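## Task

Move plates E10 and F01 out of plate hotel H1 and drop them into the waste bin WASTE, leaving the bin standing upright. All remaining plates must be back home in their original slots, resting there on their own without the robot supporting them. Finish by releasing everything and moving the gripper away.

## Robot and tools

ROBOT. One four-axis plate-moving arm: a vertical lift, shoulder, elbow and wrist yaw, ending in a two-finger gripper that always stays level (it can only turn about vertical, never tilt). The fingers extend along the gripper's +x axis and close along its y axis. The reported end_effector_position is the midpoint between the rubber pads, about 2 to 3 cm short of the fingertips.

FRAMES. Results use the scene frame: origin on the table surface under the arm base, +z up, +y to the left when facing along +x; positions in metres, orientation as end_effector_quat_wxyz. Motion commands, however, are expressed in the gripper's own axes. The printed hand position may be slightly wrong, especially far from the base.

STATIONS. H1 is a hotel with 6 slots numbered from the bottom (slot 1 lowest); each plate carries an ID label on its front. A plate counts as home when it sits flat on its shelf's two prongs, short edge facing front, behind both front pins and between the side pins. Nest RG, in front of H1, is a place to park a plate temporarily (useful for clearing a plate that blocks access). WASTE is a free-standing bin: lower a plate to its rim and release so it drops in; anything inside cannot be retrieved, and the bin must stay upright.

execute_actions(actions). actions is a list of actions; each action is a table of 0 to 15 rows, each row 5 numbers in [-1, 1]: dx, dy, dz, rz, opening. Each row lasts one control step (1/30 s); a table with fewer than 15 rows repeats its last row until the 15 steps are up. dx, dy, dz, rz are an offset (not a pose) in gripper axes, measured from the gripper's measured pose when that action began; every row refers to that same start, so rows do not add up. For the first action of a call, the start is the last pose reported in this scene. Scale: 1.0 equals 0.6 m for dx/dy/dz and 180 degrees for rz; positive rz turns +x toward +y. opening is absolute, not an offset: +1 fully open (0.140 m), -1 closed (pads still 0.066 m apart). Going from open to shut needs at least about 0.6 s. An empty list just returns the current state and images.

Clipping: each step, the commanded pose is limited to within 70 mm and 16 degrees of the measured pose, so a distant target needs several actions; after an action the arm stops at the last clipped pose. The "Hand target" line shows what the controller is currently driving toward.

move(target, speed, blocking). target is one row of the same 5 numbers: an offset in gripper axes from the pose in the latest result that showed one, plus an absolute opening, which is sent when the move starts. The gripper follows a straight path lasting 0.5 to 10 s (longer paths end early, short of target), turning the shorter way. speed is the path's top speed in m/s, 0.002 to 0.5 (default 0.25); turn rate is capped at twice that in rad/s. The real gripper lags, may wander and may exceed speed, notably with the arm near full extension. The path ignores obstacles; faster moves and targets set deeper past a contact hit and press harder. blocking=false returns after 0.5 s while motion continues; until a result shows the move ended, further moves and action rows are refused, so use wait or stop. The "move:" line reports the ending (done = settled near target; off_target, moving, held, fault) and limits (paced = pose clipped; held = some steps blocked, after which the arm can lurch much faster than speed), plus distance to target.

wait(seconds): 0 to 10 s with the last command held; returns early if a running move finishes. stop(): brakes a running move (needs room, more at speed); fingers continue. zoom_image(camera, region): closer look at a camera's latest image; region [x0, y0, x1, y1] in pixels from the top-left, at most 504 by 504. Cameras, each 896x504: cam_head_left, cam_head_right, cam_high, cam_low, cam_wrist. finished_scene(scene): ends the given scene number irreversibly, reports success and gives the next task. Replying without any tool call ends everything.

READING RESULTS. Joint positions lists lift (m, 0.000 to 0.550), shoulder (rad, -2.000 to 2.000), elbow (rad, -2.800 to 2.800), wrist yaw (rad, -12.566 to 12.566), then pad gap (m). Keep the elbow at least 0.4 rad away from 0 or the arm may fold and fault. grip_measured gives the finger opening on the command scale (may carry a constant bias up to about 1 mm). To hold a plate, command roughly 0.04 below grip_measured; smaller differences grip more gently. Pads push up to about 18 N each; a fast close can squeeze harder. Action results list step readings of end_effector_position; HELD marks steps that were partly held back. A "pose unreachable" line means the clearance check altered or blocked the command.

HAZARDS. Load limits: lift 55.8 N, shoulder 8.37 N m, elbow 4.18 N m, wrist yaw 1.39 N m, held weight included; reaching one causes a 10 s stop and the rest of the call is skipped. Holding a load warms motors even while idle: MOTOR HOT appears from 85 °C, and at 100 °C an OVER-TEMPERATURE FAULT brakes the arm until it cools. The simulation keeps running between replies with the last command held. Occasional tugs on a held plate or pushes on loose items may occur. Never knock anything off the table; avoid dropping plates (except into WASTE), slamming, fast impacts and hard pressing. Approach contacts slowly, confirm grip before lifting, and retreat with an open gripper at the end.

Each tool is called as a command line: name --argument value for each argument, lists and objects as JSON in quotes; but a table of rows of numbers goes row by row, as --pt "numbers of a row", without its own name.

## Session

execute_actions --actions '[]'

Scene clock: 0.00 s.
end_effector_position=(+0.5085, -0.3688, +0.4231) grip_measured=+1.00 end_effector_quat_wxyz=(+0.927, -0.000, -0.000, -0.374)
Joint positions: [ 0.418 -1.596 -1.511 -3.944  0.14 ]
Motor temperatures (°C, as the motors report them): [38 24 23 23]
Hand target: +0.509, -0.369, +0.423; +0.927, -0.000, -0.000, -0.374

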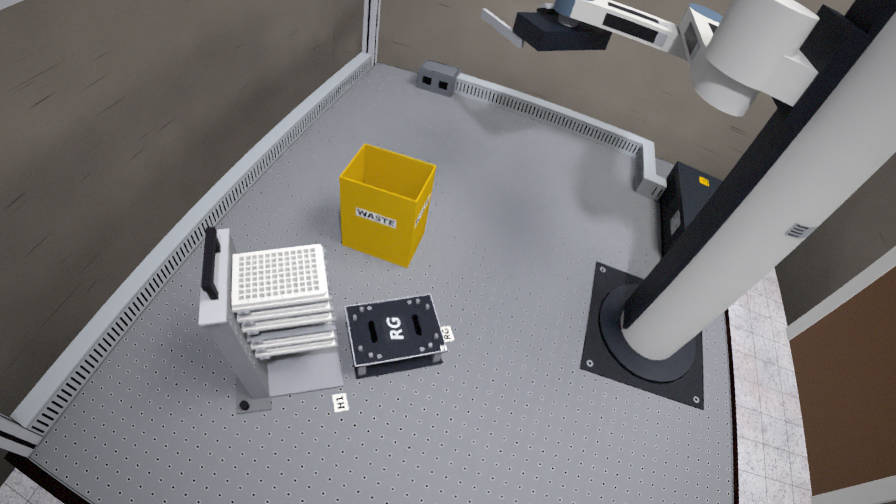

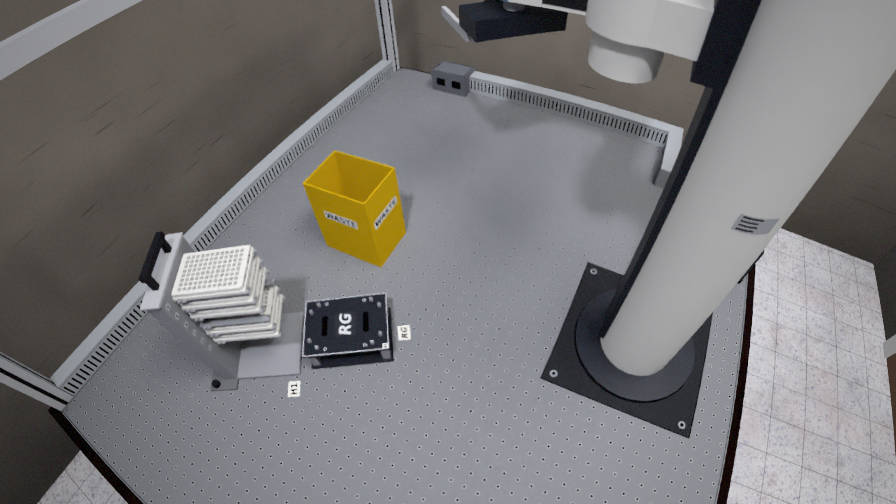

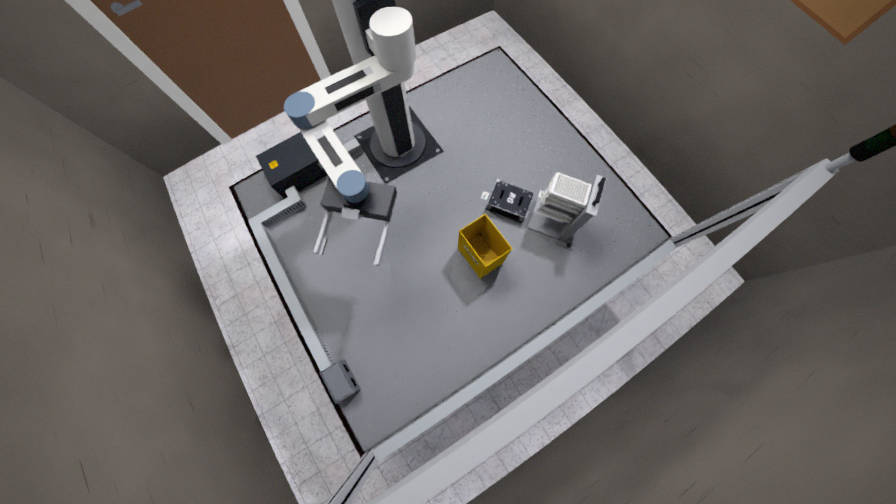

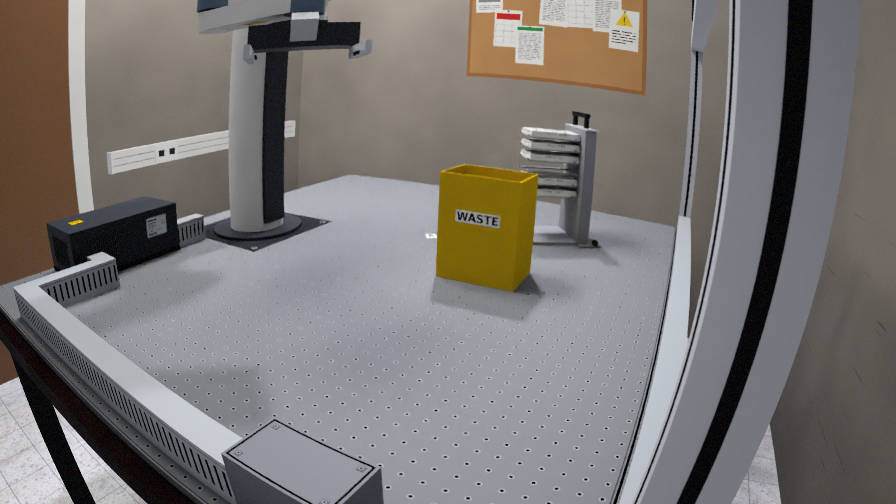

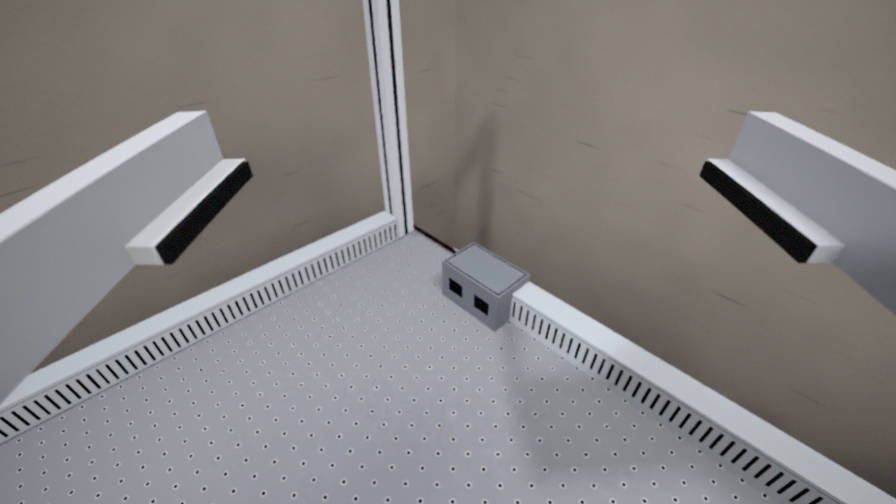

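zoom_image --camera "cam_head_left" --region '[180, 130, 480, 430]'

zoom_image --camera "cam_head_right" --region '[130, 220, 320, 400]'

zoom_image --camera "cam_high" --region '[430, 140, 630, 300]'

zoom_image --camera "cam_low" --region '[420, 100, 620, 300]'

Region (180, 130, 480, 430) of cam_head_left's 896x504 image, scaled by 1.680, with more detail than that image has.

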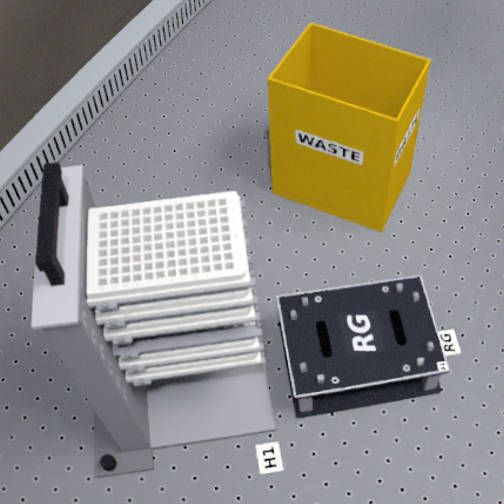

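Region (130, 220, 320, 400) of cam_head_right's 896x504 image, scaled by 2.653, with more detail than that image has; it fills the top 477 rows of this view, and the rest is white.

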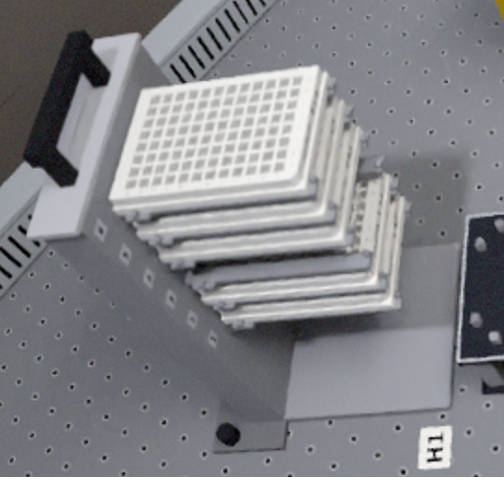

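Region (430, 140, 630, 300) of cam_high's 896x504 image, scaled by 2.520, with more detail than that image has; it fills the top 403 rows of this view, and the rest is white.

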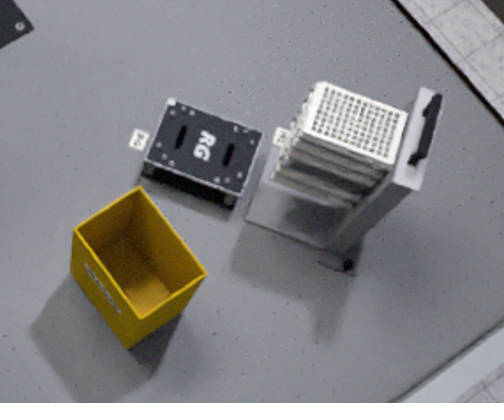

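Region (420, 100, 620, 300) of cam_low's 896x504 image, scaled by 2.520, with more detail than that image has.

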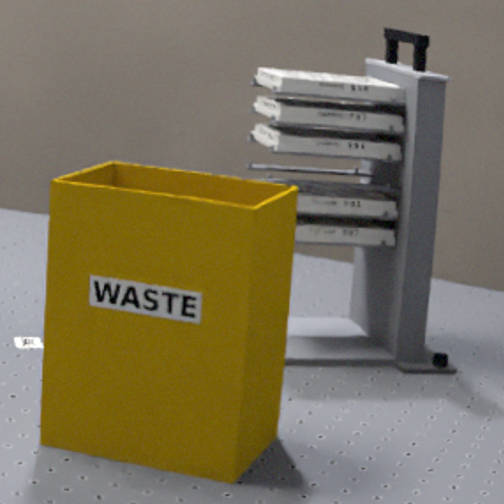

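zoom_image --camera "cam_low" --region '[515, 120, 595, 205]'

Region (515, 120, 595, 205) of cam_low's 896x504 image, scaled by 5.929, with more detail than that image has; it fills the left 474 columns of this view, and the rest is white.

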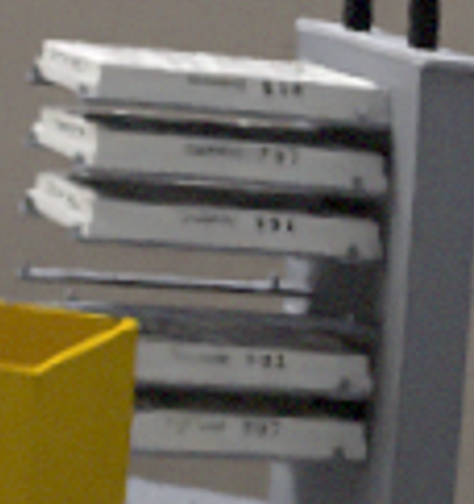

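move --target '[-0.7252, 0.7403, -0.2552, 0.45, 1]' --speed 0.5

Scene clock: 122.03 s.
end_effector_position=(+0.5037, +0.2533, +0.2700) grip_measured=+1.00 end_effector_quat_wxyz=(+0.948, -0.000, -0.000, +0.317)
Joint positions: [ 0.265 -0.232 -1.105 -4.3    0.14 ]
Motor temperatures (°C, as the motors report them): [38 24 23 23]
Hand target: +0.504, +0.253, +0.270; +0.948, -0.000, -0.000, +0.317
Off the commanded pose: 0.000 m, 0 deg.
move: done; limits=paced

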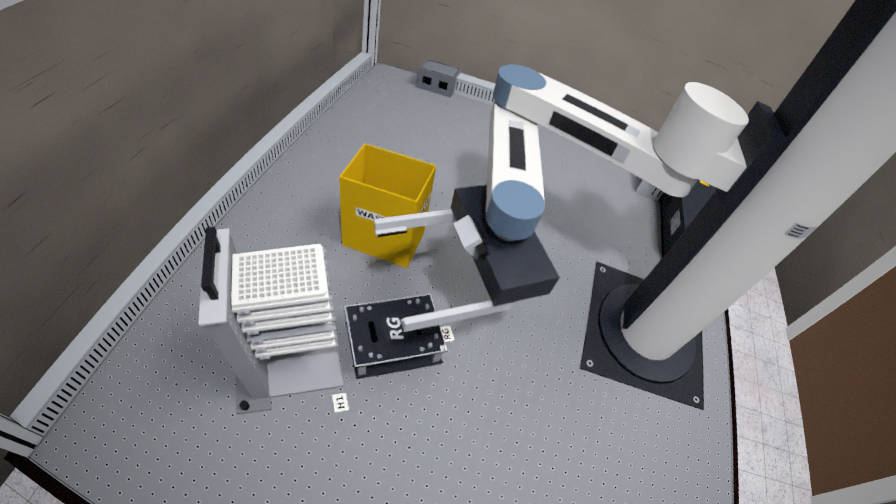

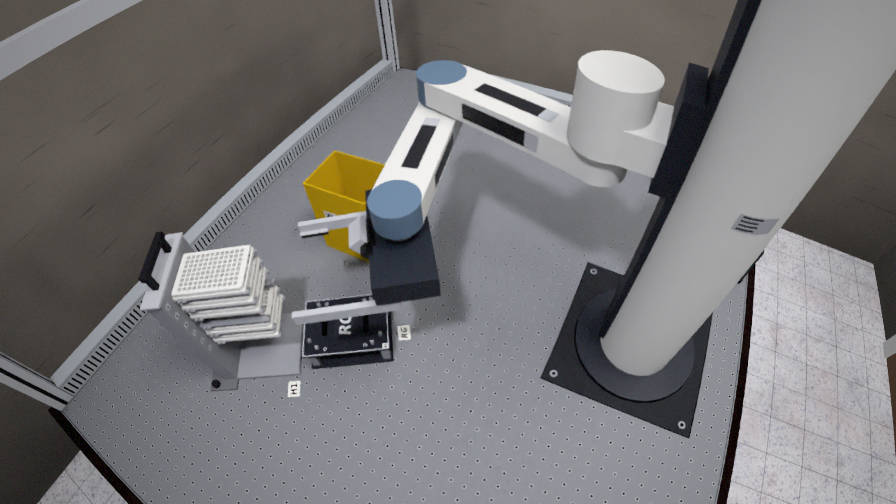

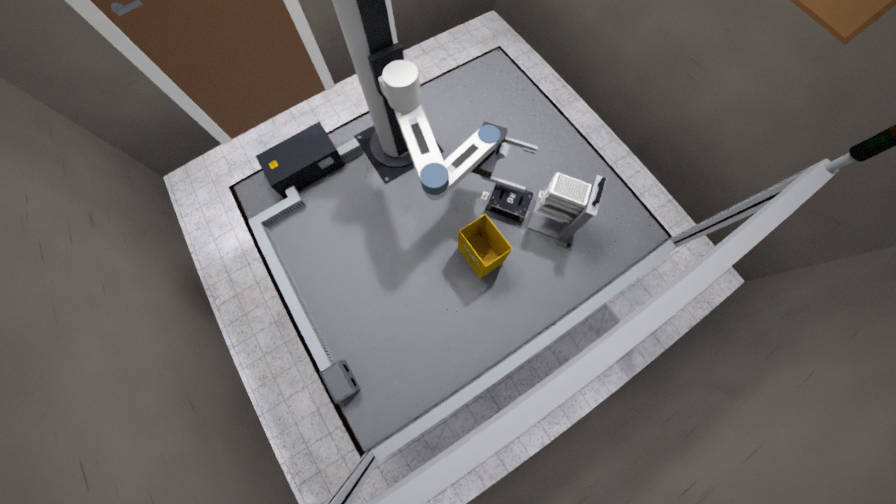

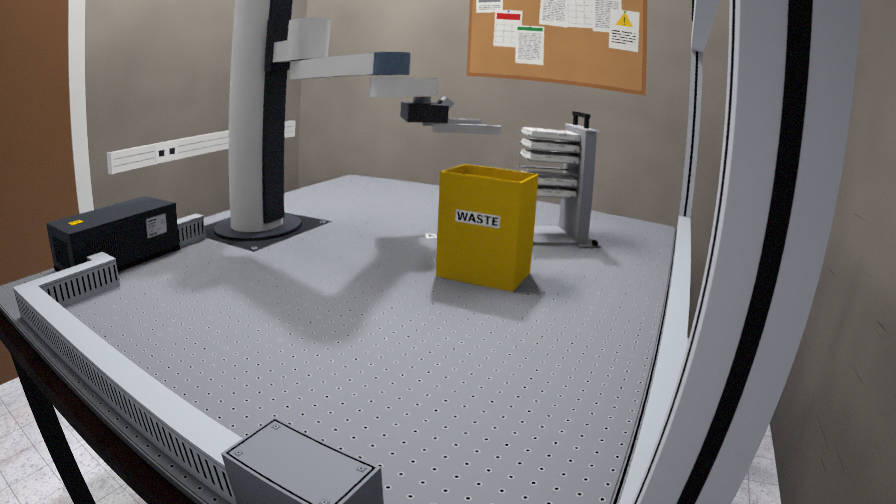

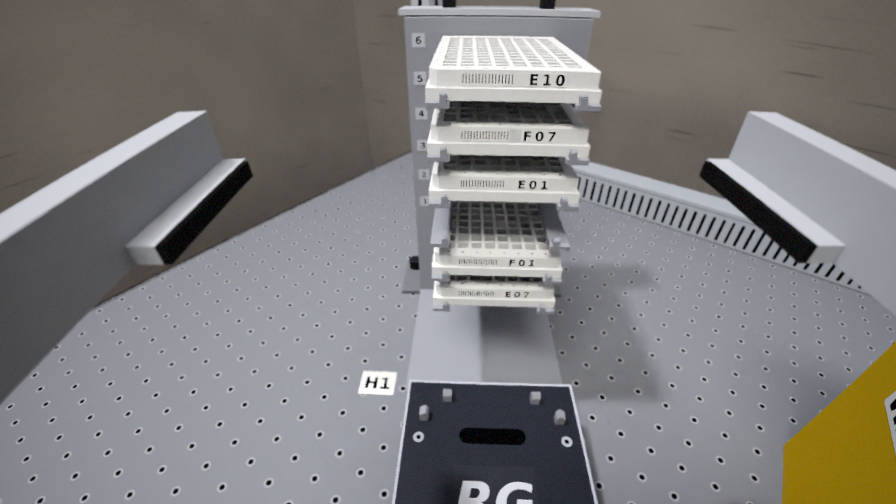

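zoom_image --camera "cam_wrist" --region '[390, 0, 630, 170]'

zoom_image --camera "cam_wrist" --region '[390, 150, 630, 330]'

zoom_image --camera "cam_wrist" --region '[370, 300, 640, 504]'

Region (390, 0, 630, 170) of cam_wrist's 896x504 image, scaled by 2.100, with more detail than that image has; it fills the top 357 rows of this view, and the rest is white.

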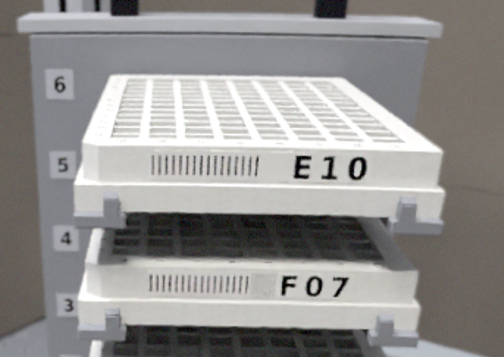

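Region (390, 150, 630, 330) of cam_wrist's 896x504 image, scaled by 2.100, with more detail than that image has; it fills the top 378 rows of this view, and the rest is white.

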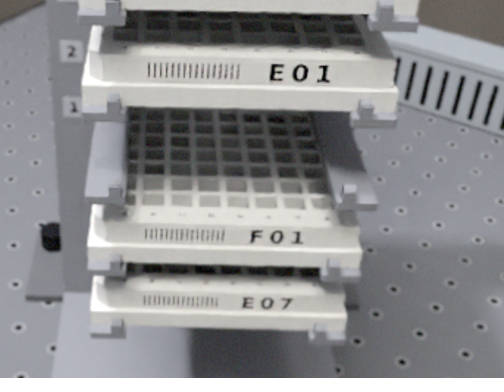

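Region (370, 300, 640, 504) of cam_wrist's 896x504 image, scaled by 1.867, with more detail than that image has; it fills the top 381 rows of this view, and the rest is white.

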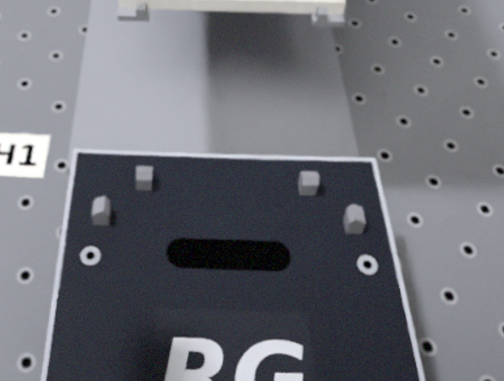

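move --target '[0.2733, -0.0408, 0.0112, -0.0128, 0.7]' --speed 0.35

Scene clock: 164.47 s.
end_effector_position=(+0.6492, +0.3326, +0.2767) grip_measured=+0.70 end_effector_quat_wxyz=(+0.954, -0.000, -0.000, +0.298)
Joint positions: [ 0.272  0.096 -2.008 -3.765  0.129]
Motor temperatures (°C, as the motors report them): [38 24 23 23]
Hand target: +0.649, +0.332, +0.277; +0.954, -0.000, -0.000, +0.298
Off the commanded pose: 0.000 m, 0 deg.
move: done

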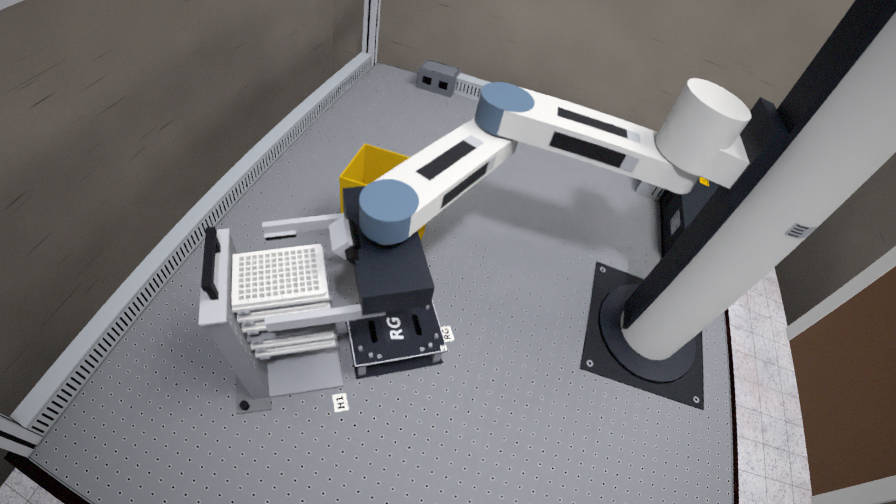

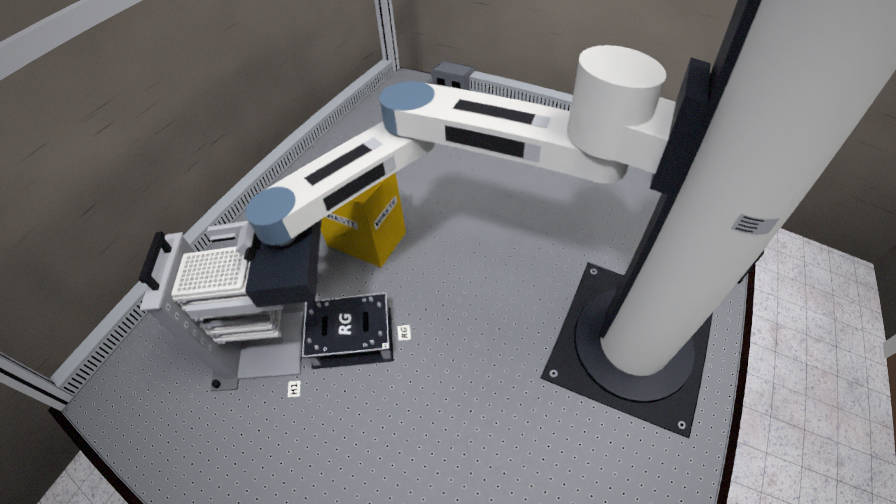

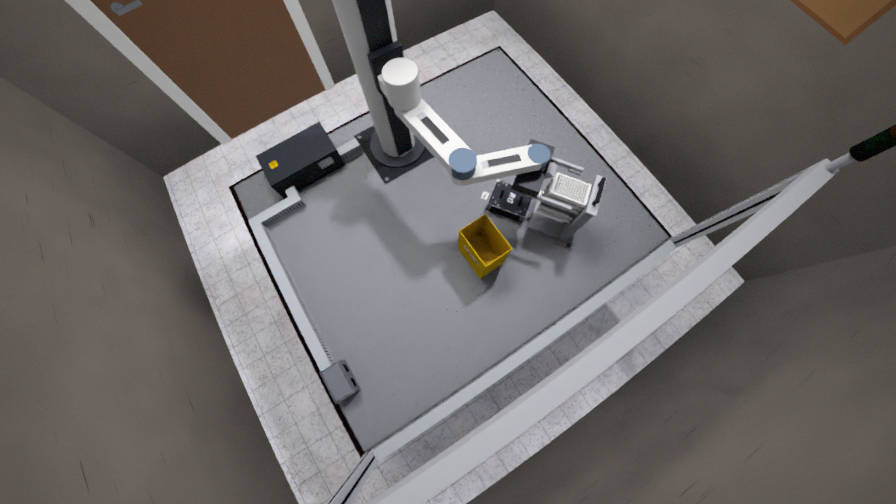

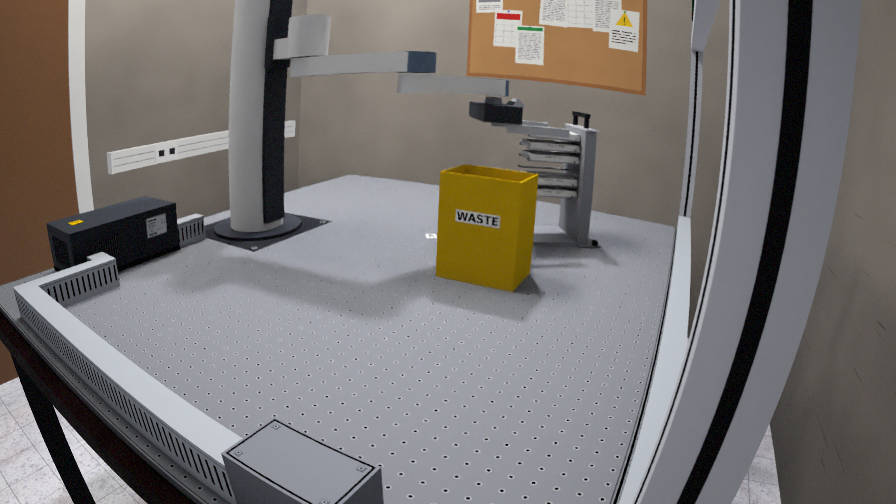

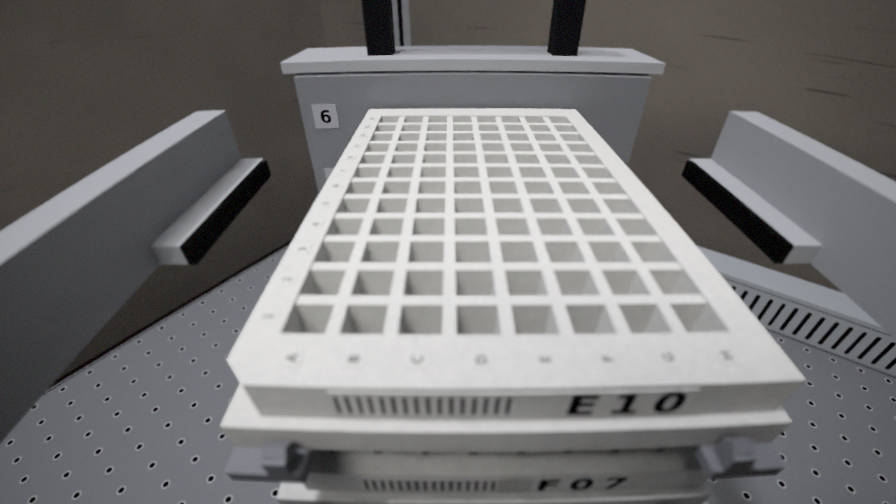

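zoom_image --camera "cam_wrist" --region '[140, 90, 440, 300]'

zoom_image --camera "cam_wrist" --region '[540, 90, 840, 300]'

zoom_image --camera "cam_wrist" --region '[200, 320, 400, 504]'

zoom_image --camera "cam_wrist" --region '[640, 320, 840, 504]'

Region (140, 90, 440, 300) of cam_wrist's 896x504 image, scaled by 1.680, with more detail than that image has; it fills the top 353 rows of this view, and the rest is white.

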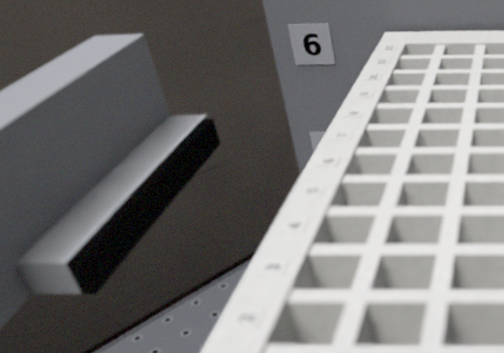

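Region (540, 90, 840, 300) of cam_wrist's 896x504 image, scaled by 1.680, with more detail than that image has; it fills the top 353 rows of this view, and the rest is white.

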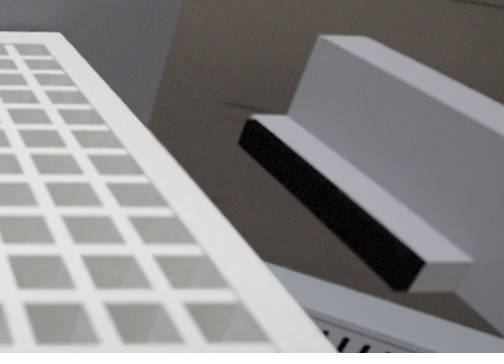

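Region (200, 320, 400, 504) of cam_wrist's 896x504 image, scaled by 2.520, with more detail than that image has; it fills the top 464 rows of this view, and the rest is white.

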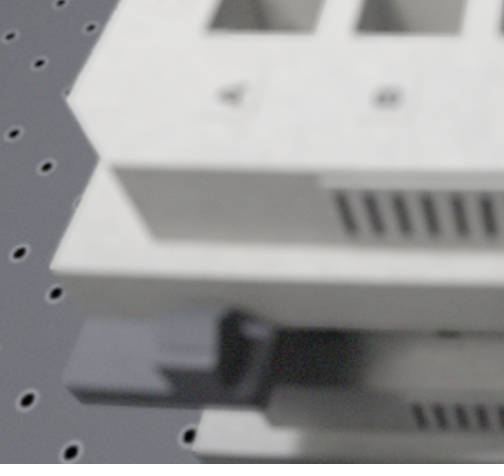

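Region (640, 320, 840, 504) of cam_wrist's 896x504 image, scaled by 2.520, with more detail than that image has; it fills the top 464 rows of this view, and the rest is white.

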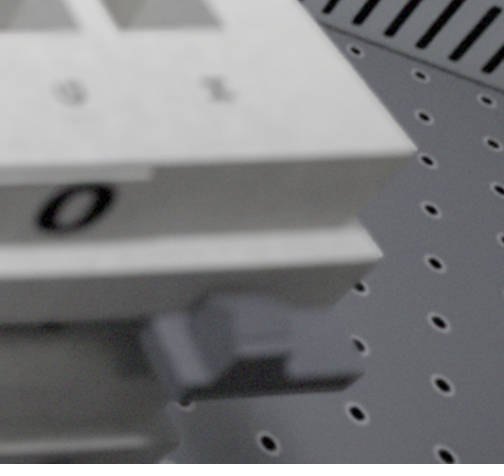

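execute_actions --actions '[[[0.0015,-0.0003,0.001,0,0.58],[0.0035,-0.0005,0.002,0,0.47],[0.005,-0.0007,0.0025,0,0.36],[0.005,-0.0007,0.0025,0,0.25],[0.005,-0.0007,0.0025,0,0.14],[0.005,-0.0007,0.0025,0,0.03],[0.005,-0.0007,0.0025,0,-0.08],[0.005,-0.0007,0.0025,0,-0.19],[0.005,-0.0007,0.0025,0,-0.3],[0.005,-0.0007,0.0025,0,-0.39],[0.005,-0.0007,0.0025,0,-0.455],[0.005,-0.0007,0.0025,0,-0.5],[0.005,-0.0007,0.0025,0,-0.535],[0.005,-0.0007,0.0025,0,-0.565],[0.005,-0.0007,0.0025,0,-0.595]]]'

Scene clock: 223.33 s.
end_effector_position=(+0.6520, +0.3339, +0.2782) grip_measured=-0.55 end_effector_quat_wxyz=(+0.954, -0.000, -0.000, +0.298)
Joint positions: [ 0.273  0.104 -2.03  -3.752  0.083]
Motor temperatures (°C, as the motors report them): [38 24 23 23]
Hand target: +0.652, +0.334, +0.278; +0.954, -0.000, -0.000, +0.298
Off the commanded pose: 0.000 m, 0 deg.
Step readings (end_effector_position):
0: (+0.6492, +0.3326, +0.2767)
1: (+0.6496, +0.3327, +0.2769)
2: (+0.6505, +0.3331, +0.2775)
4: (+0.6520, +0.3338, +0.2782)
8: (+0.6520, +0.3338, +0.2782)
15: end_effector_position above

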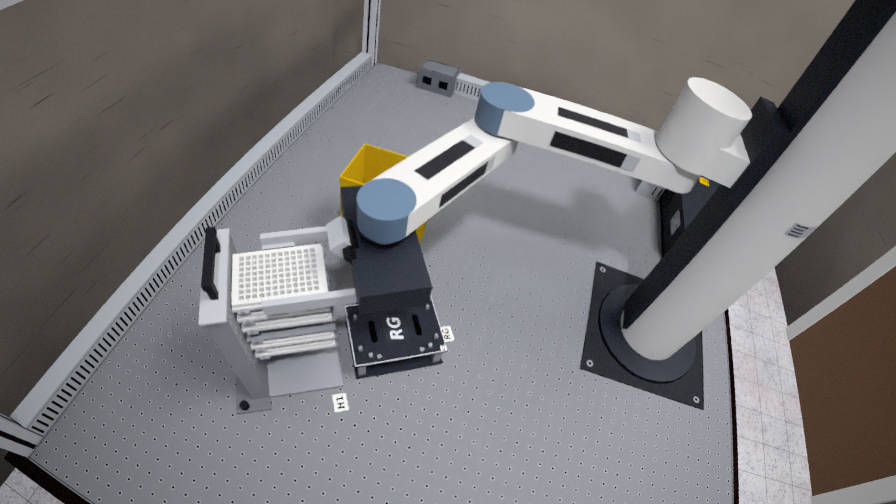

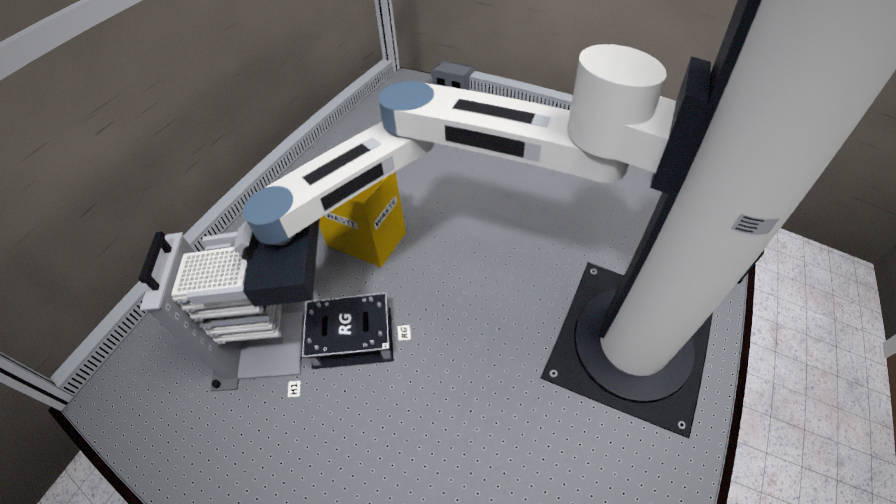

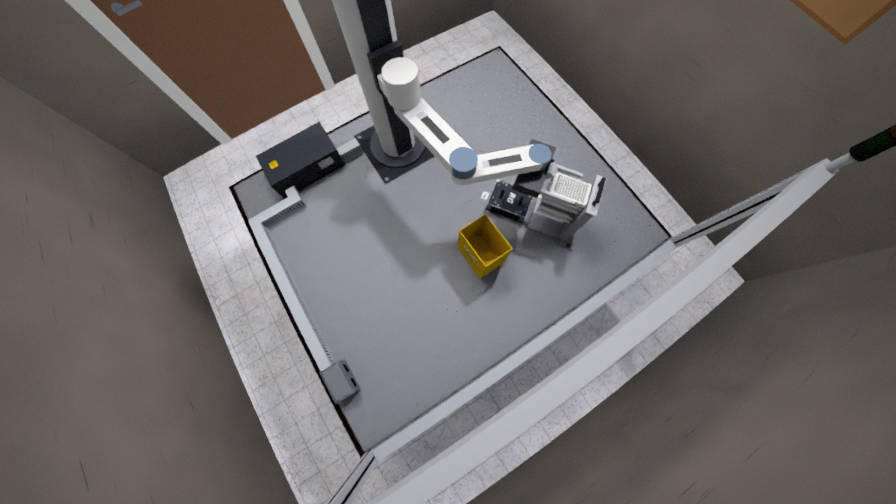

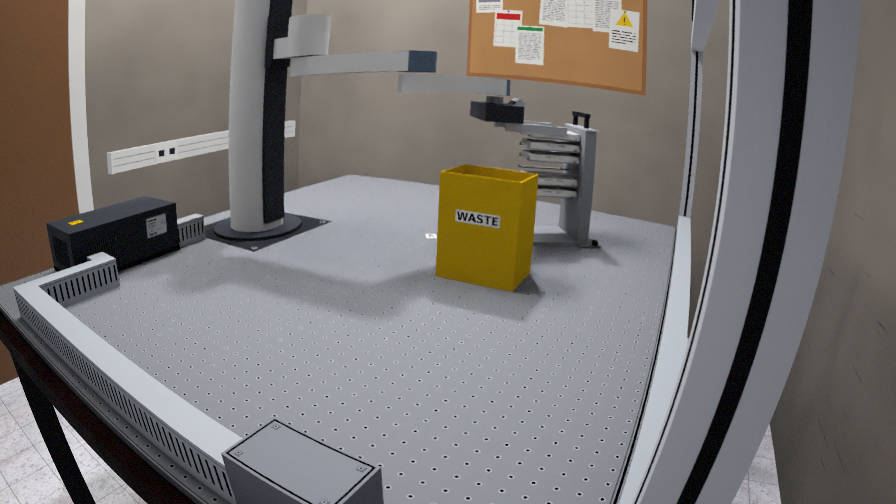

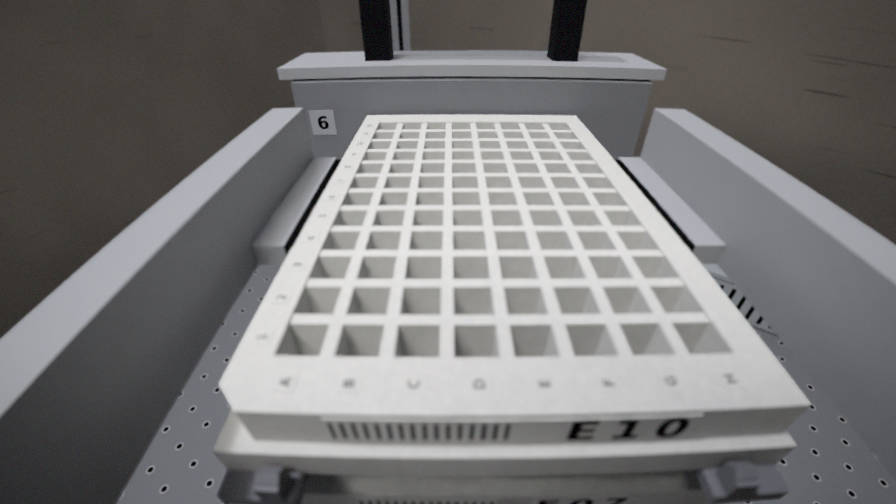

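zoom_image --camera "cam_high" --region '[440, 140, 620, 290]'

Region (440, 140, 620, 290) of cam_high's 896x504 image, scaled by 2.800, with more detail than that image has.

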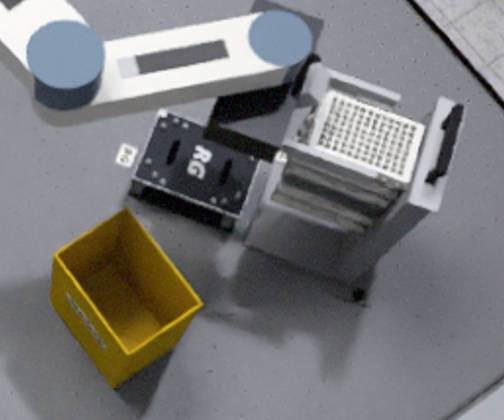

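execute_actions --actions '[[[0,0,0.002,0,-0.6],[0,0,0.004,0,-0.6],[0,0,0.0065,0,-0.6],[0,0,0.009,0,-0.6],[0,0,0.0108,0,-0.6],[0,0,0.0117,0,-0.6],[-0.003,0,0.0117,0,-0.6],[-0.008,0,0.0117,0,-0.6],[-0.015,0,0.0117,0,-0.6],[-0.024,0,0.0117,0,-0.6],[-0.033,0,0.013,0,-0.6],[-0.041,0,0.016,0,-0.6],[-0.047,0,0.019,0,-0.6],[-0.05,0,0.0215,0,-0.6],[-0.05,0,0.0225,0,-0.6]]]'

Scene clock: 309.50 s.
end_effector_position=(+0.6285, +0.3178, +0.2906) grip_measured=-0.55 end_effector_quat_wxyz=(+0.954, -0.000, -0.000, +0.299)
Joint positions: [ 0.286  0.019 -1.836 -3.86   0.083]
Motor temperatures (°C, as the motors report them): [38 24 23 23]
Hand target: +0.627, +0.317, +0.292; +0.954, -0.000, -0.000, +0.298
Off the commanded pose: 0.002 m, 0 deg.
Step readings (end_effector_position):
0: (+0.6520, +0.3339, +0.2782)
1: (+0.6520, +0.3339, +0.2786)
2: (+0.6520, +0.3339, +0.2798)
4: (+0.6520, +0.3339, +0.2825)
8: (+0.6499, +0.3326, +0.2853)
15: end_effector_position above

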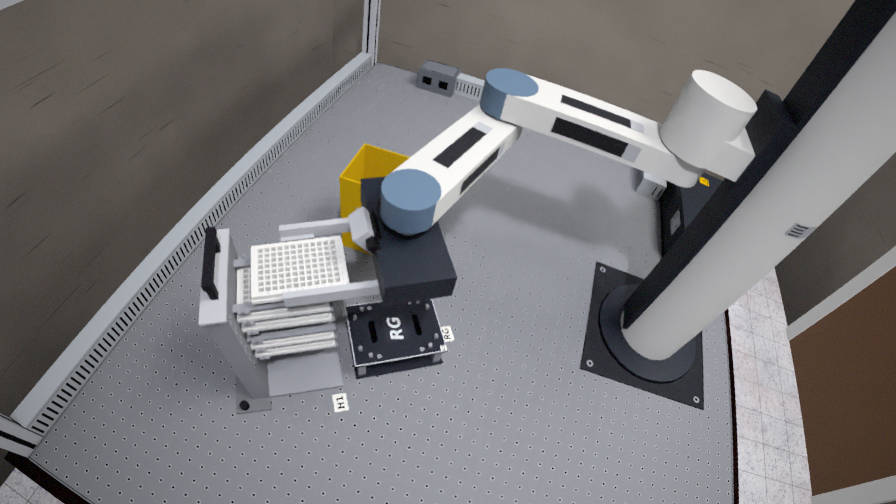

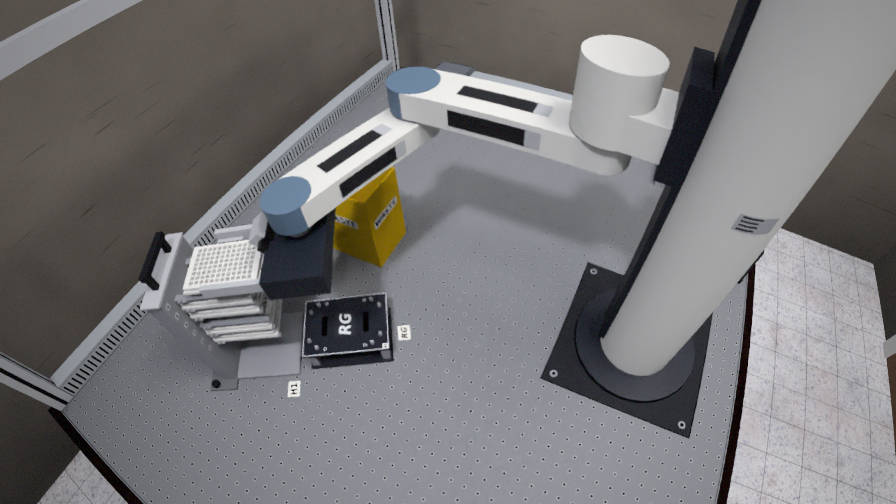

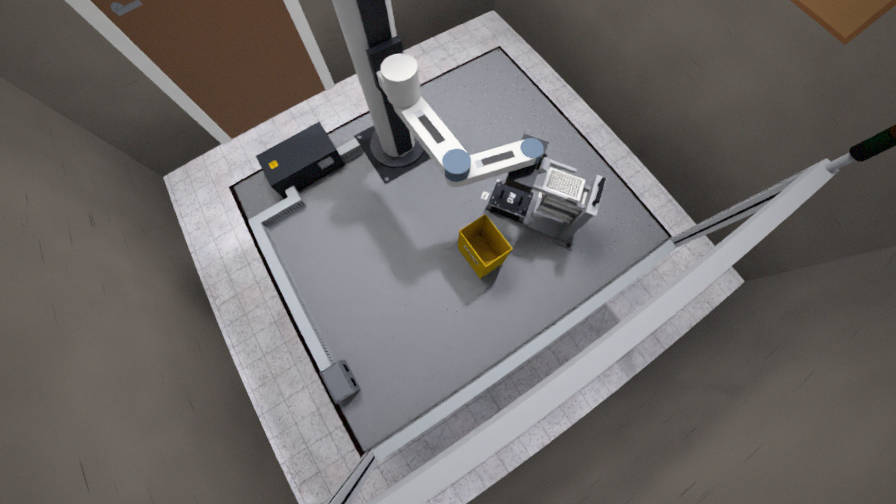

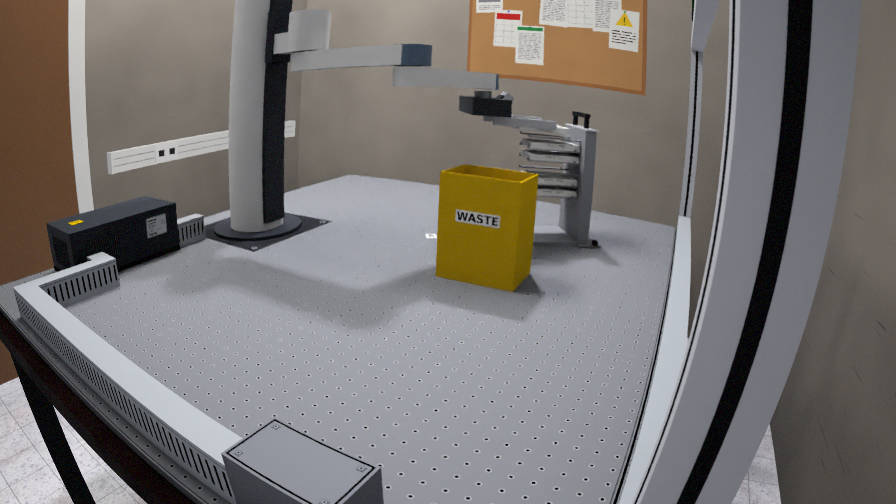

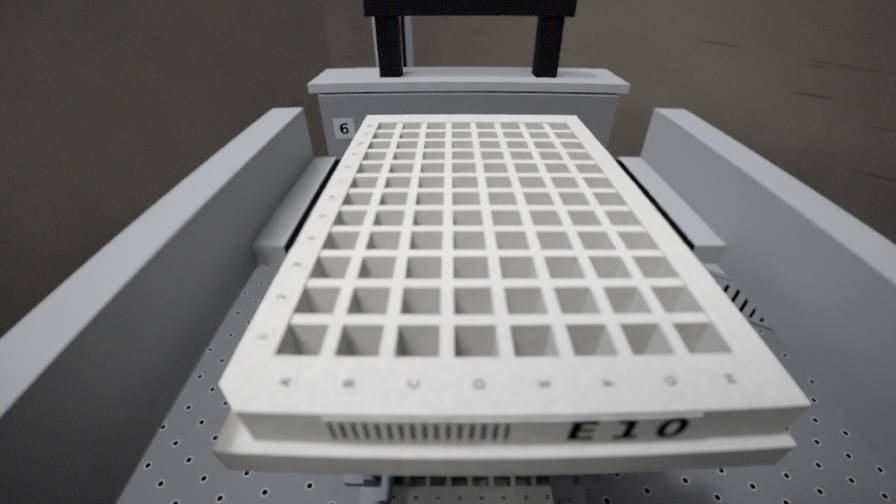

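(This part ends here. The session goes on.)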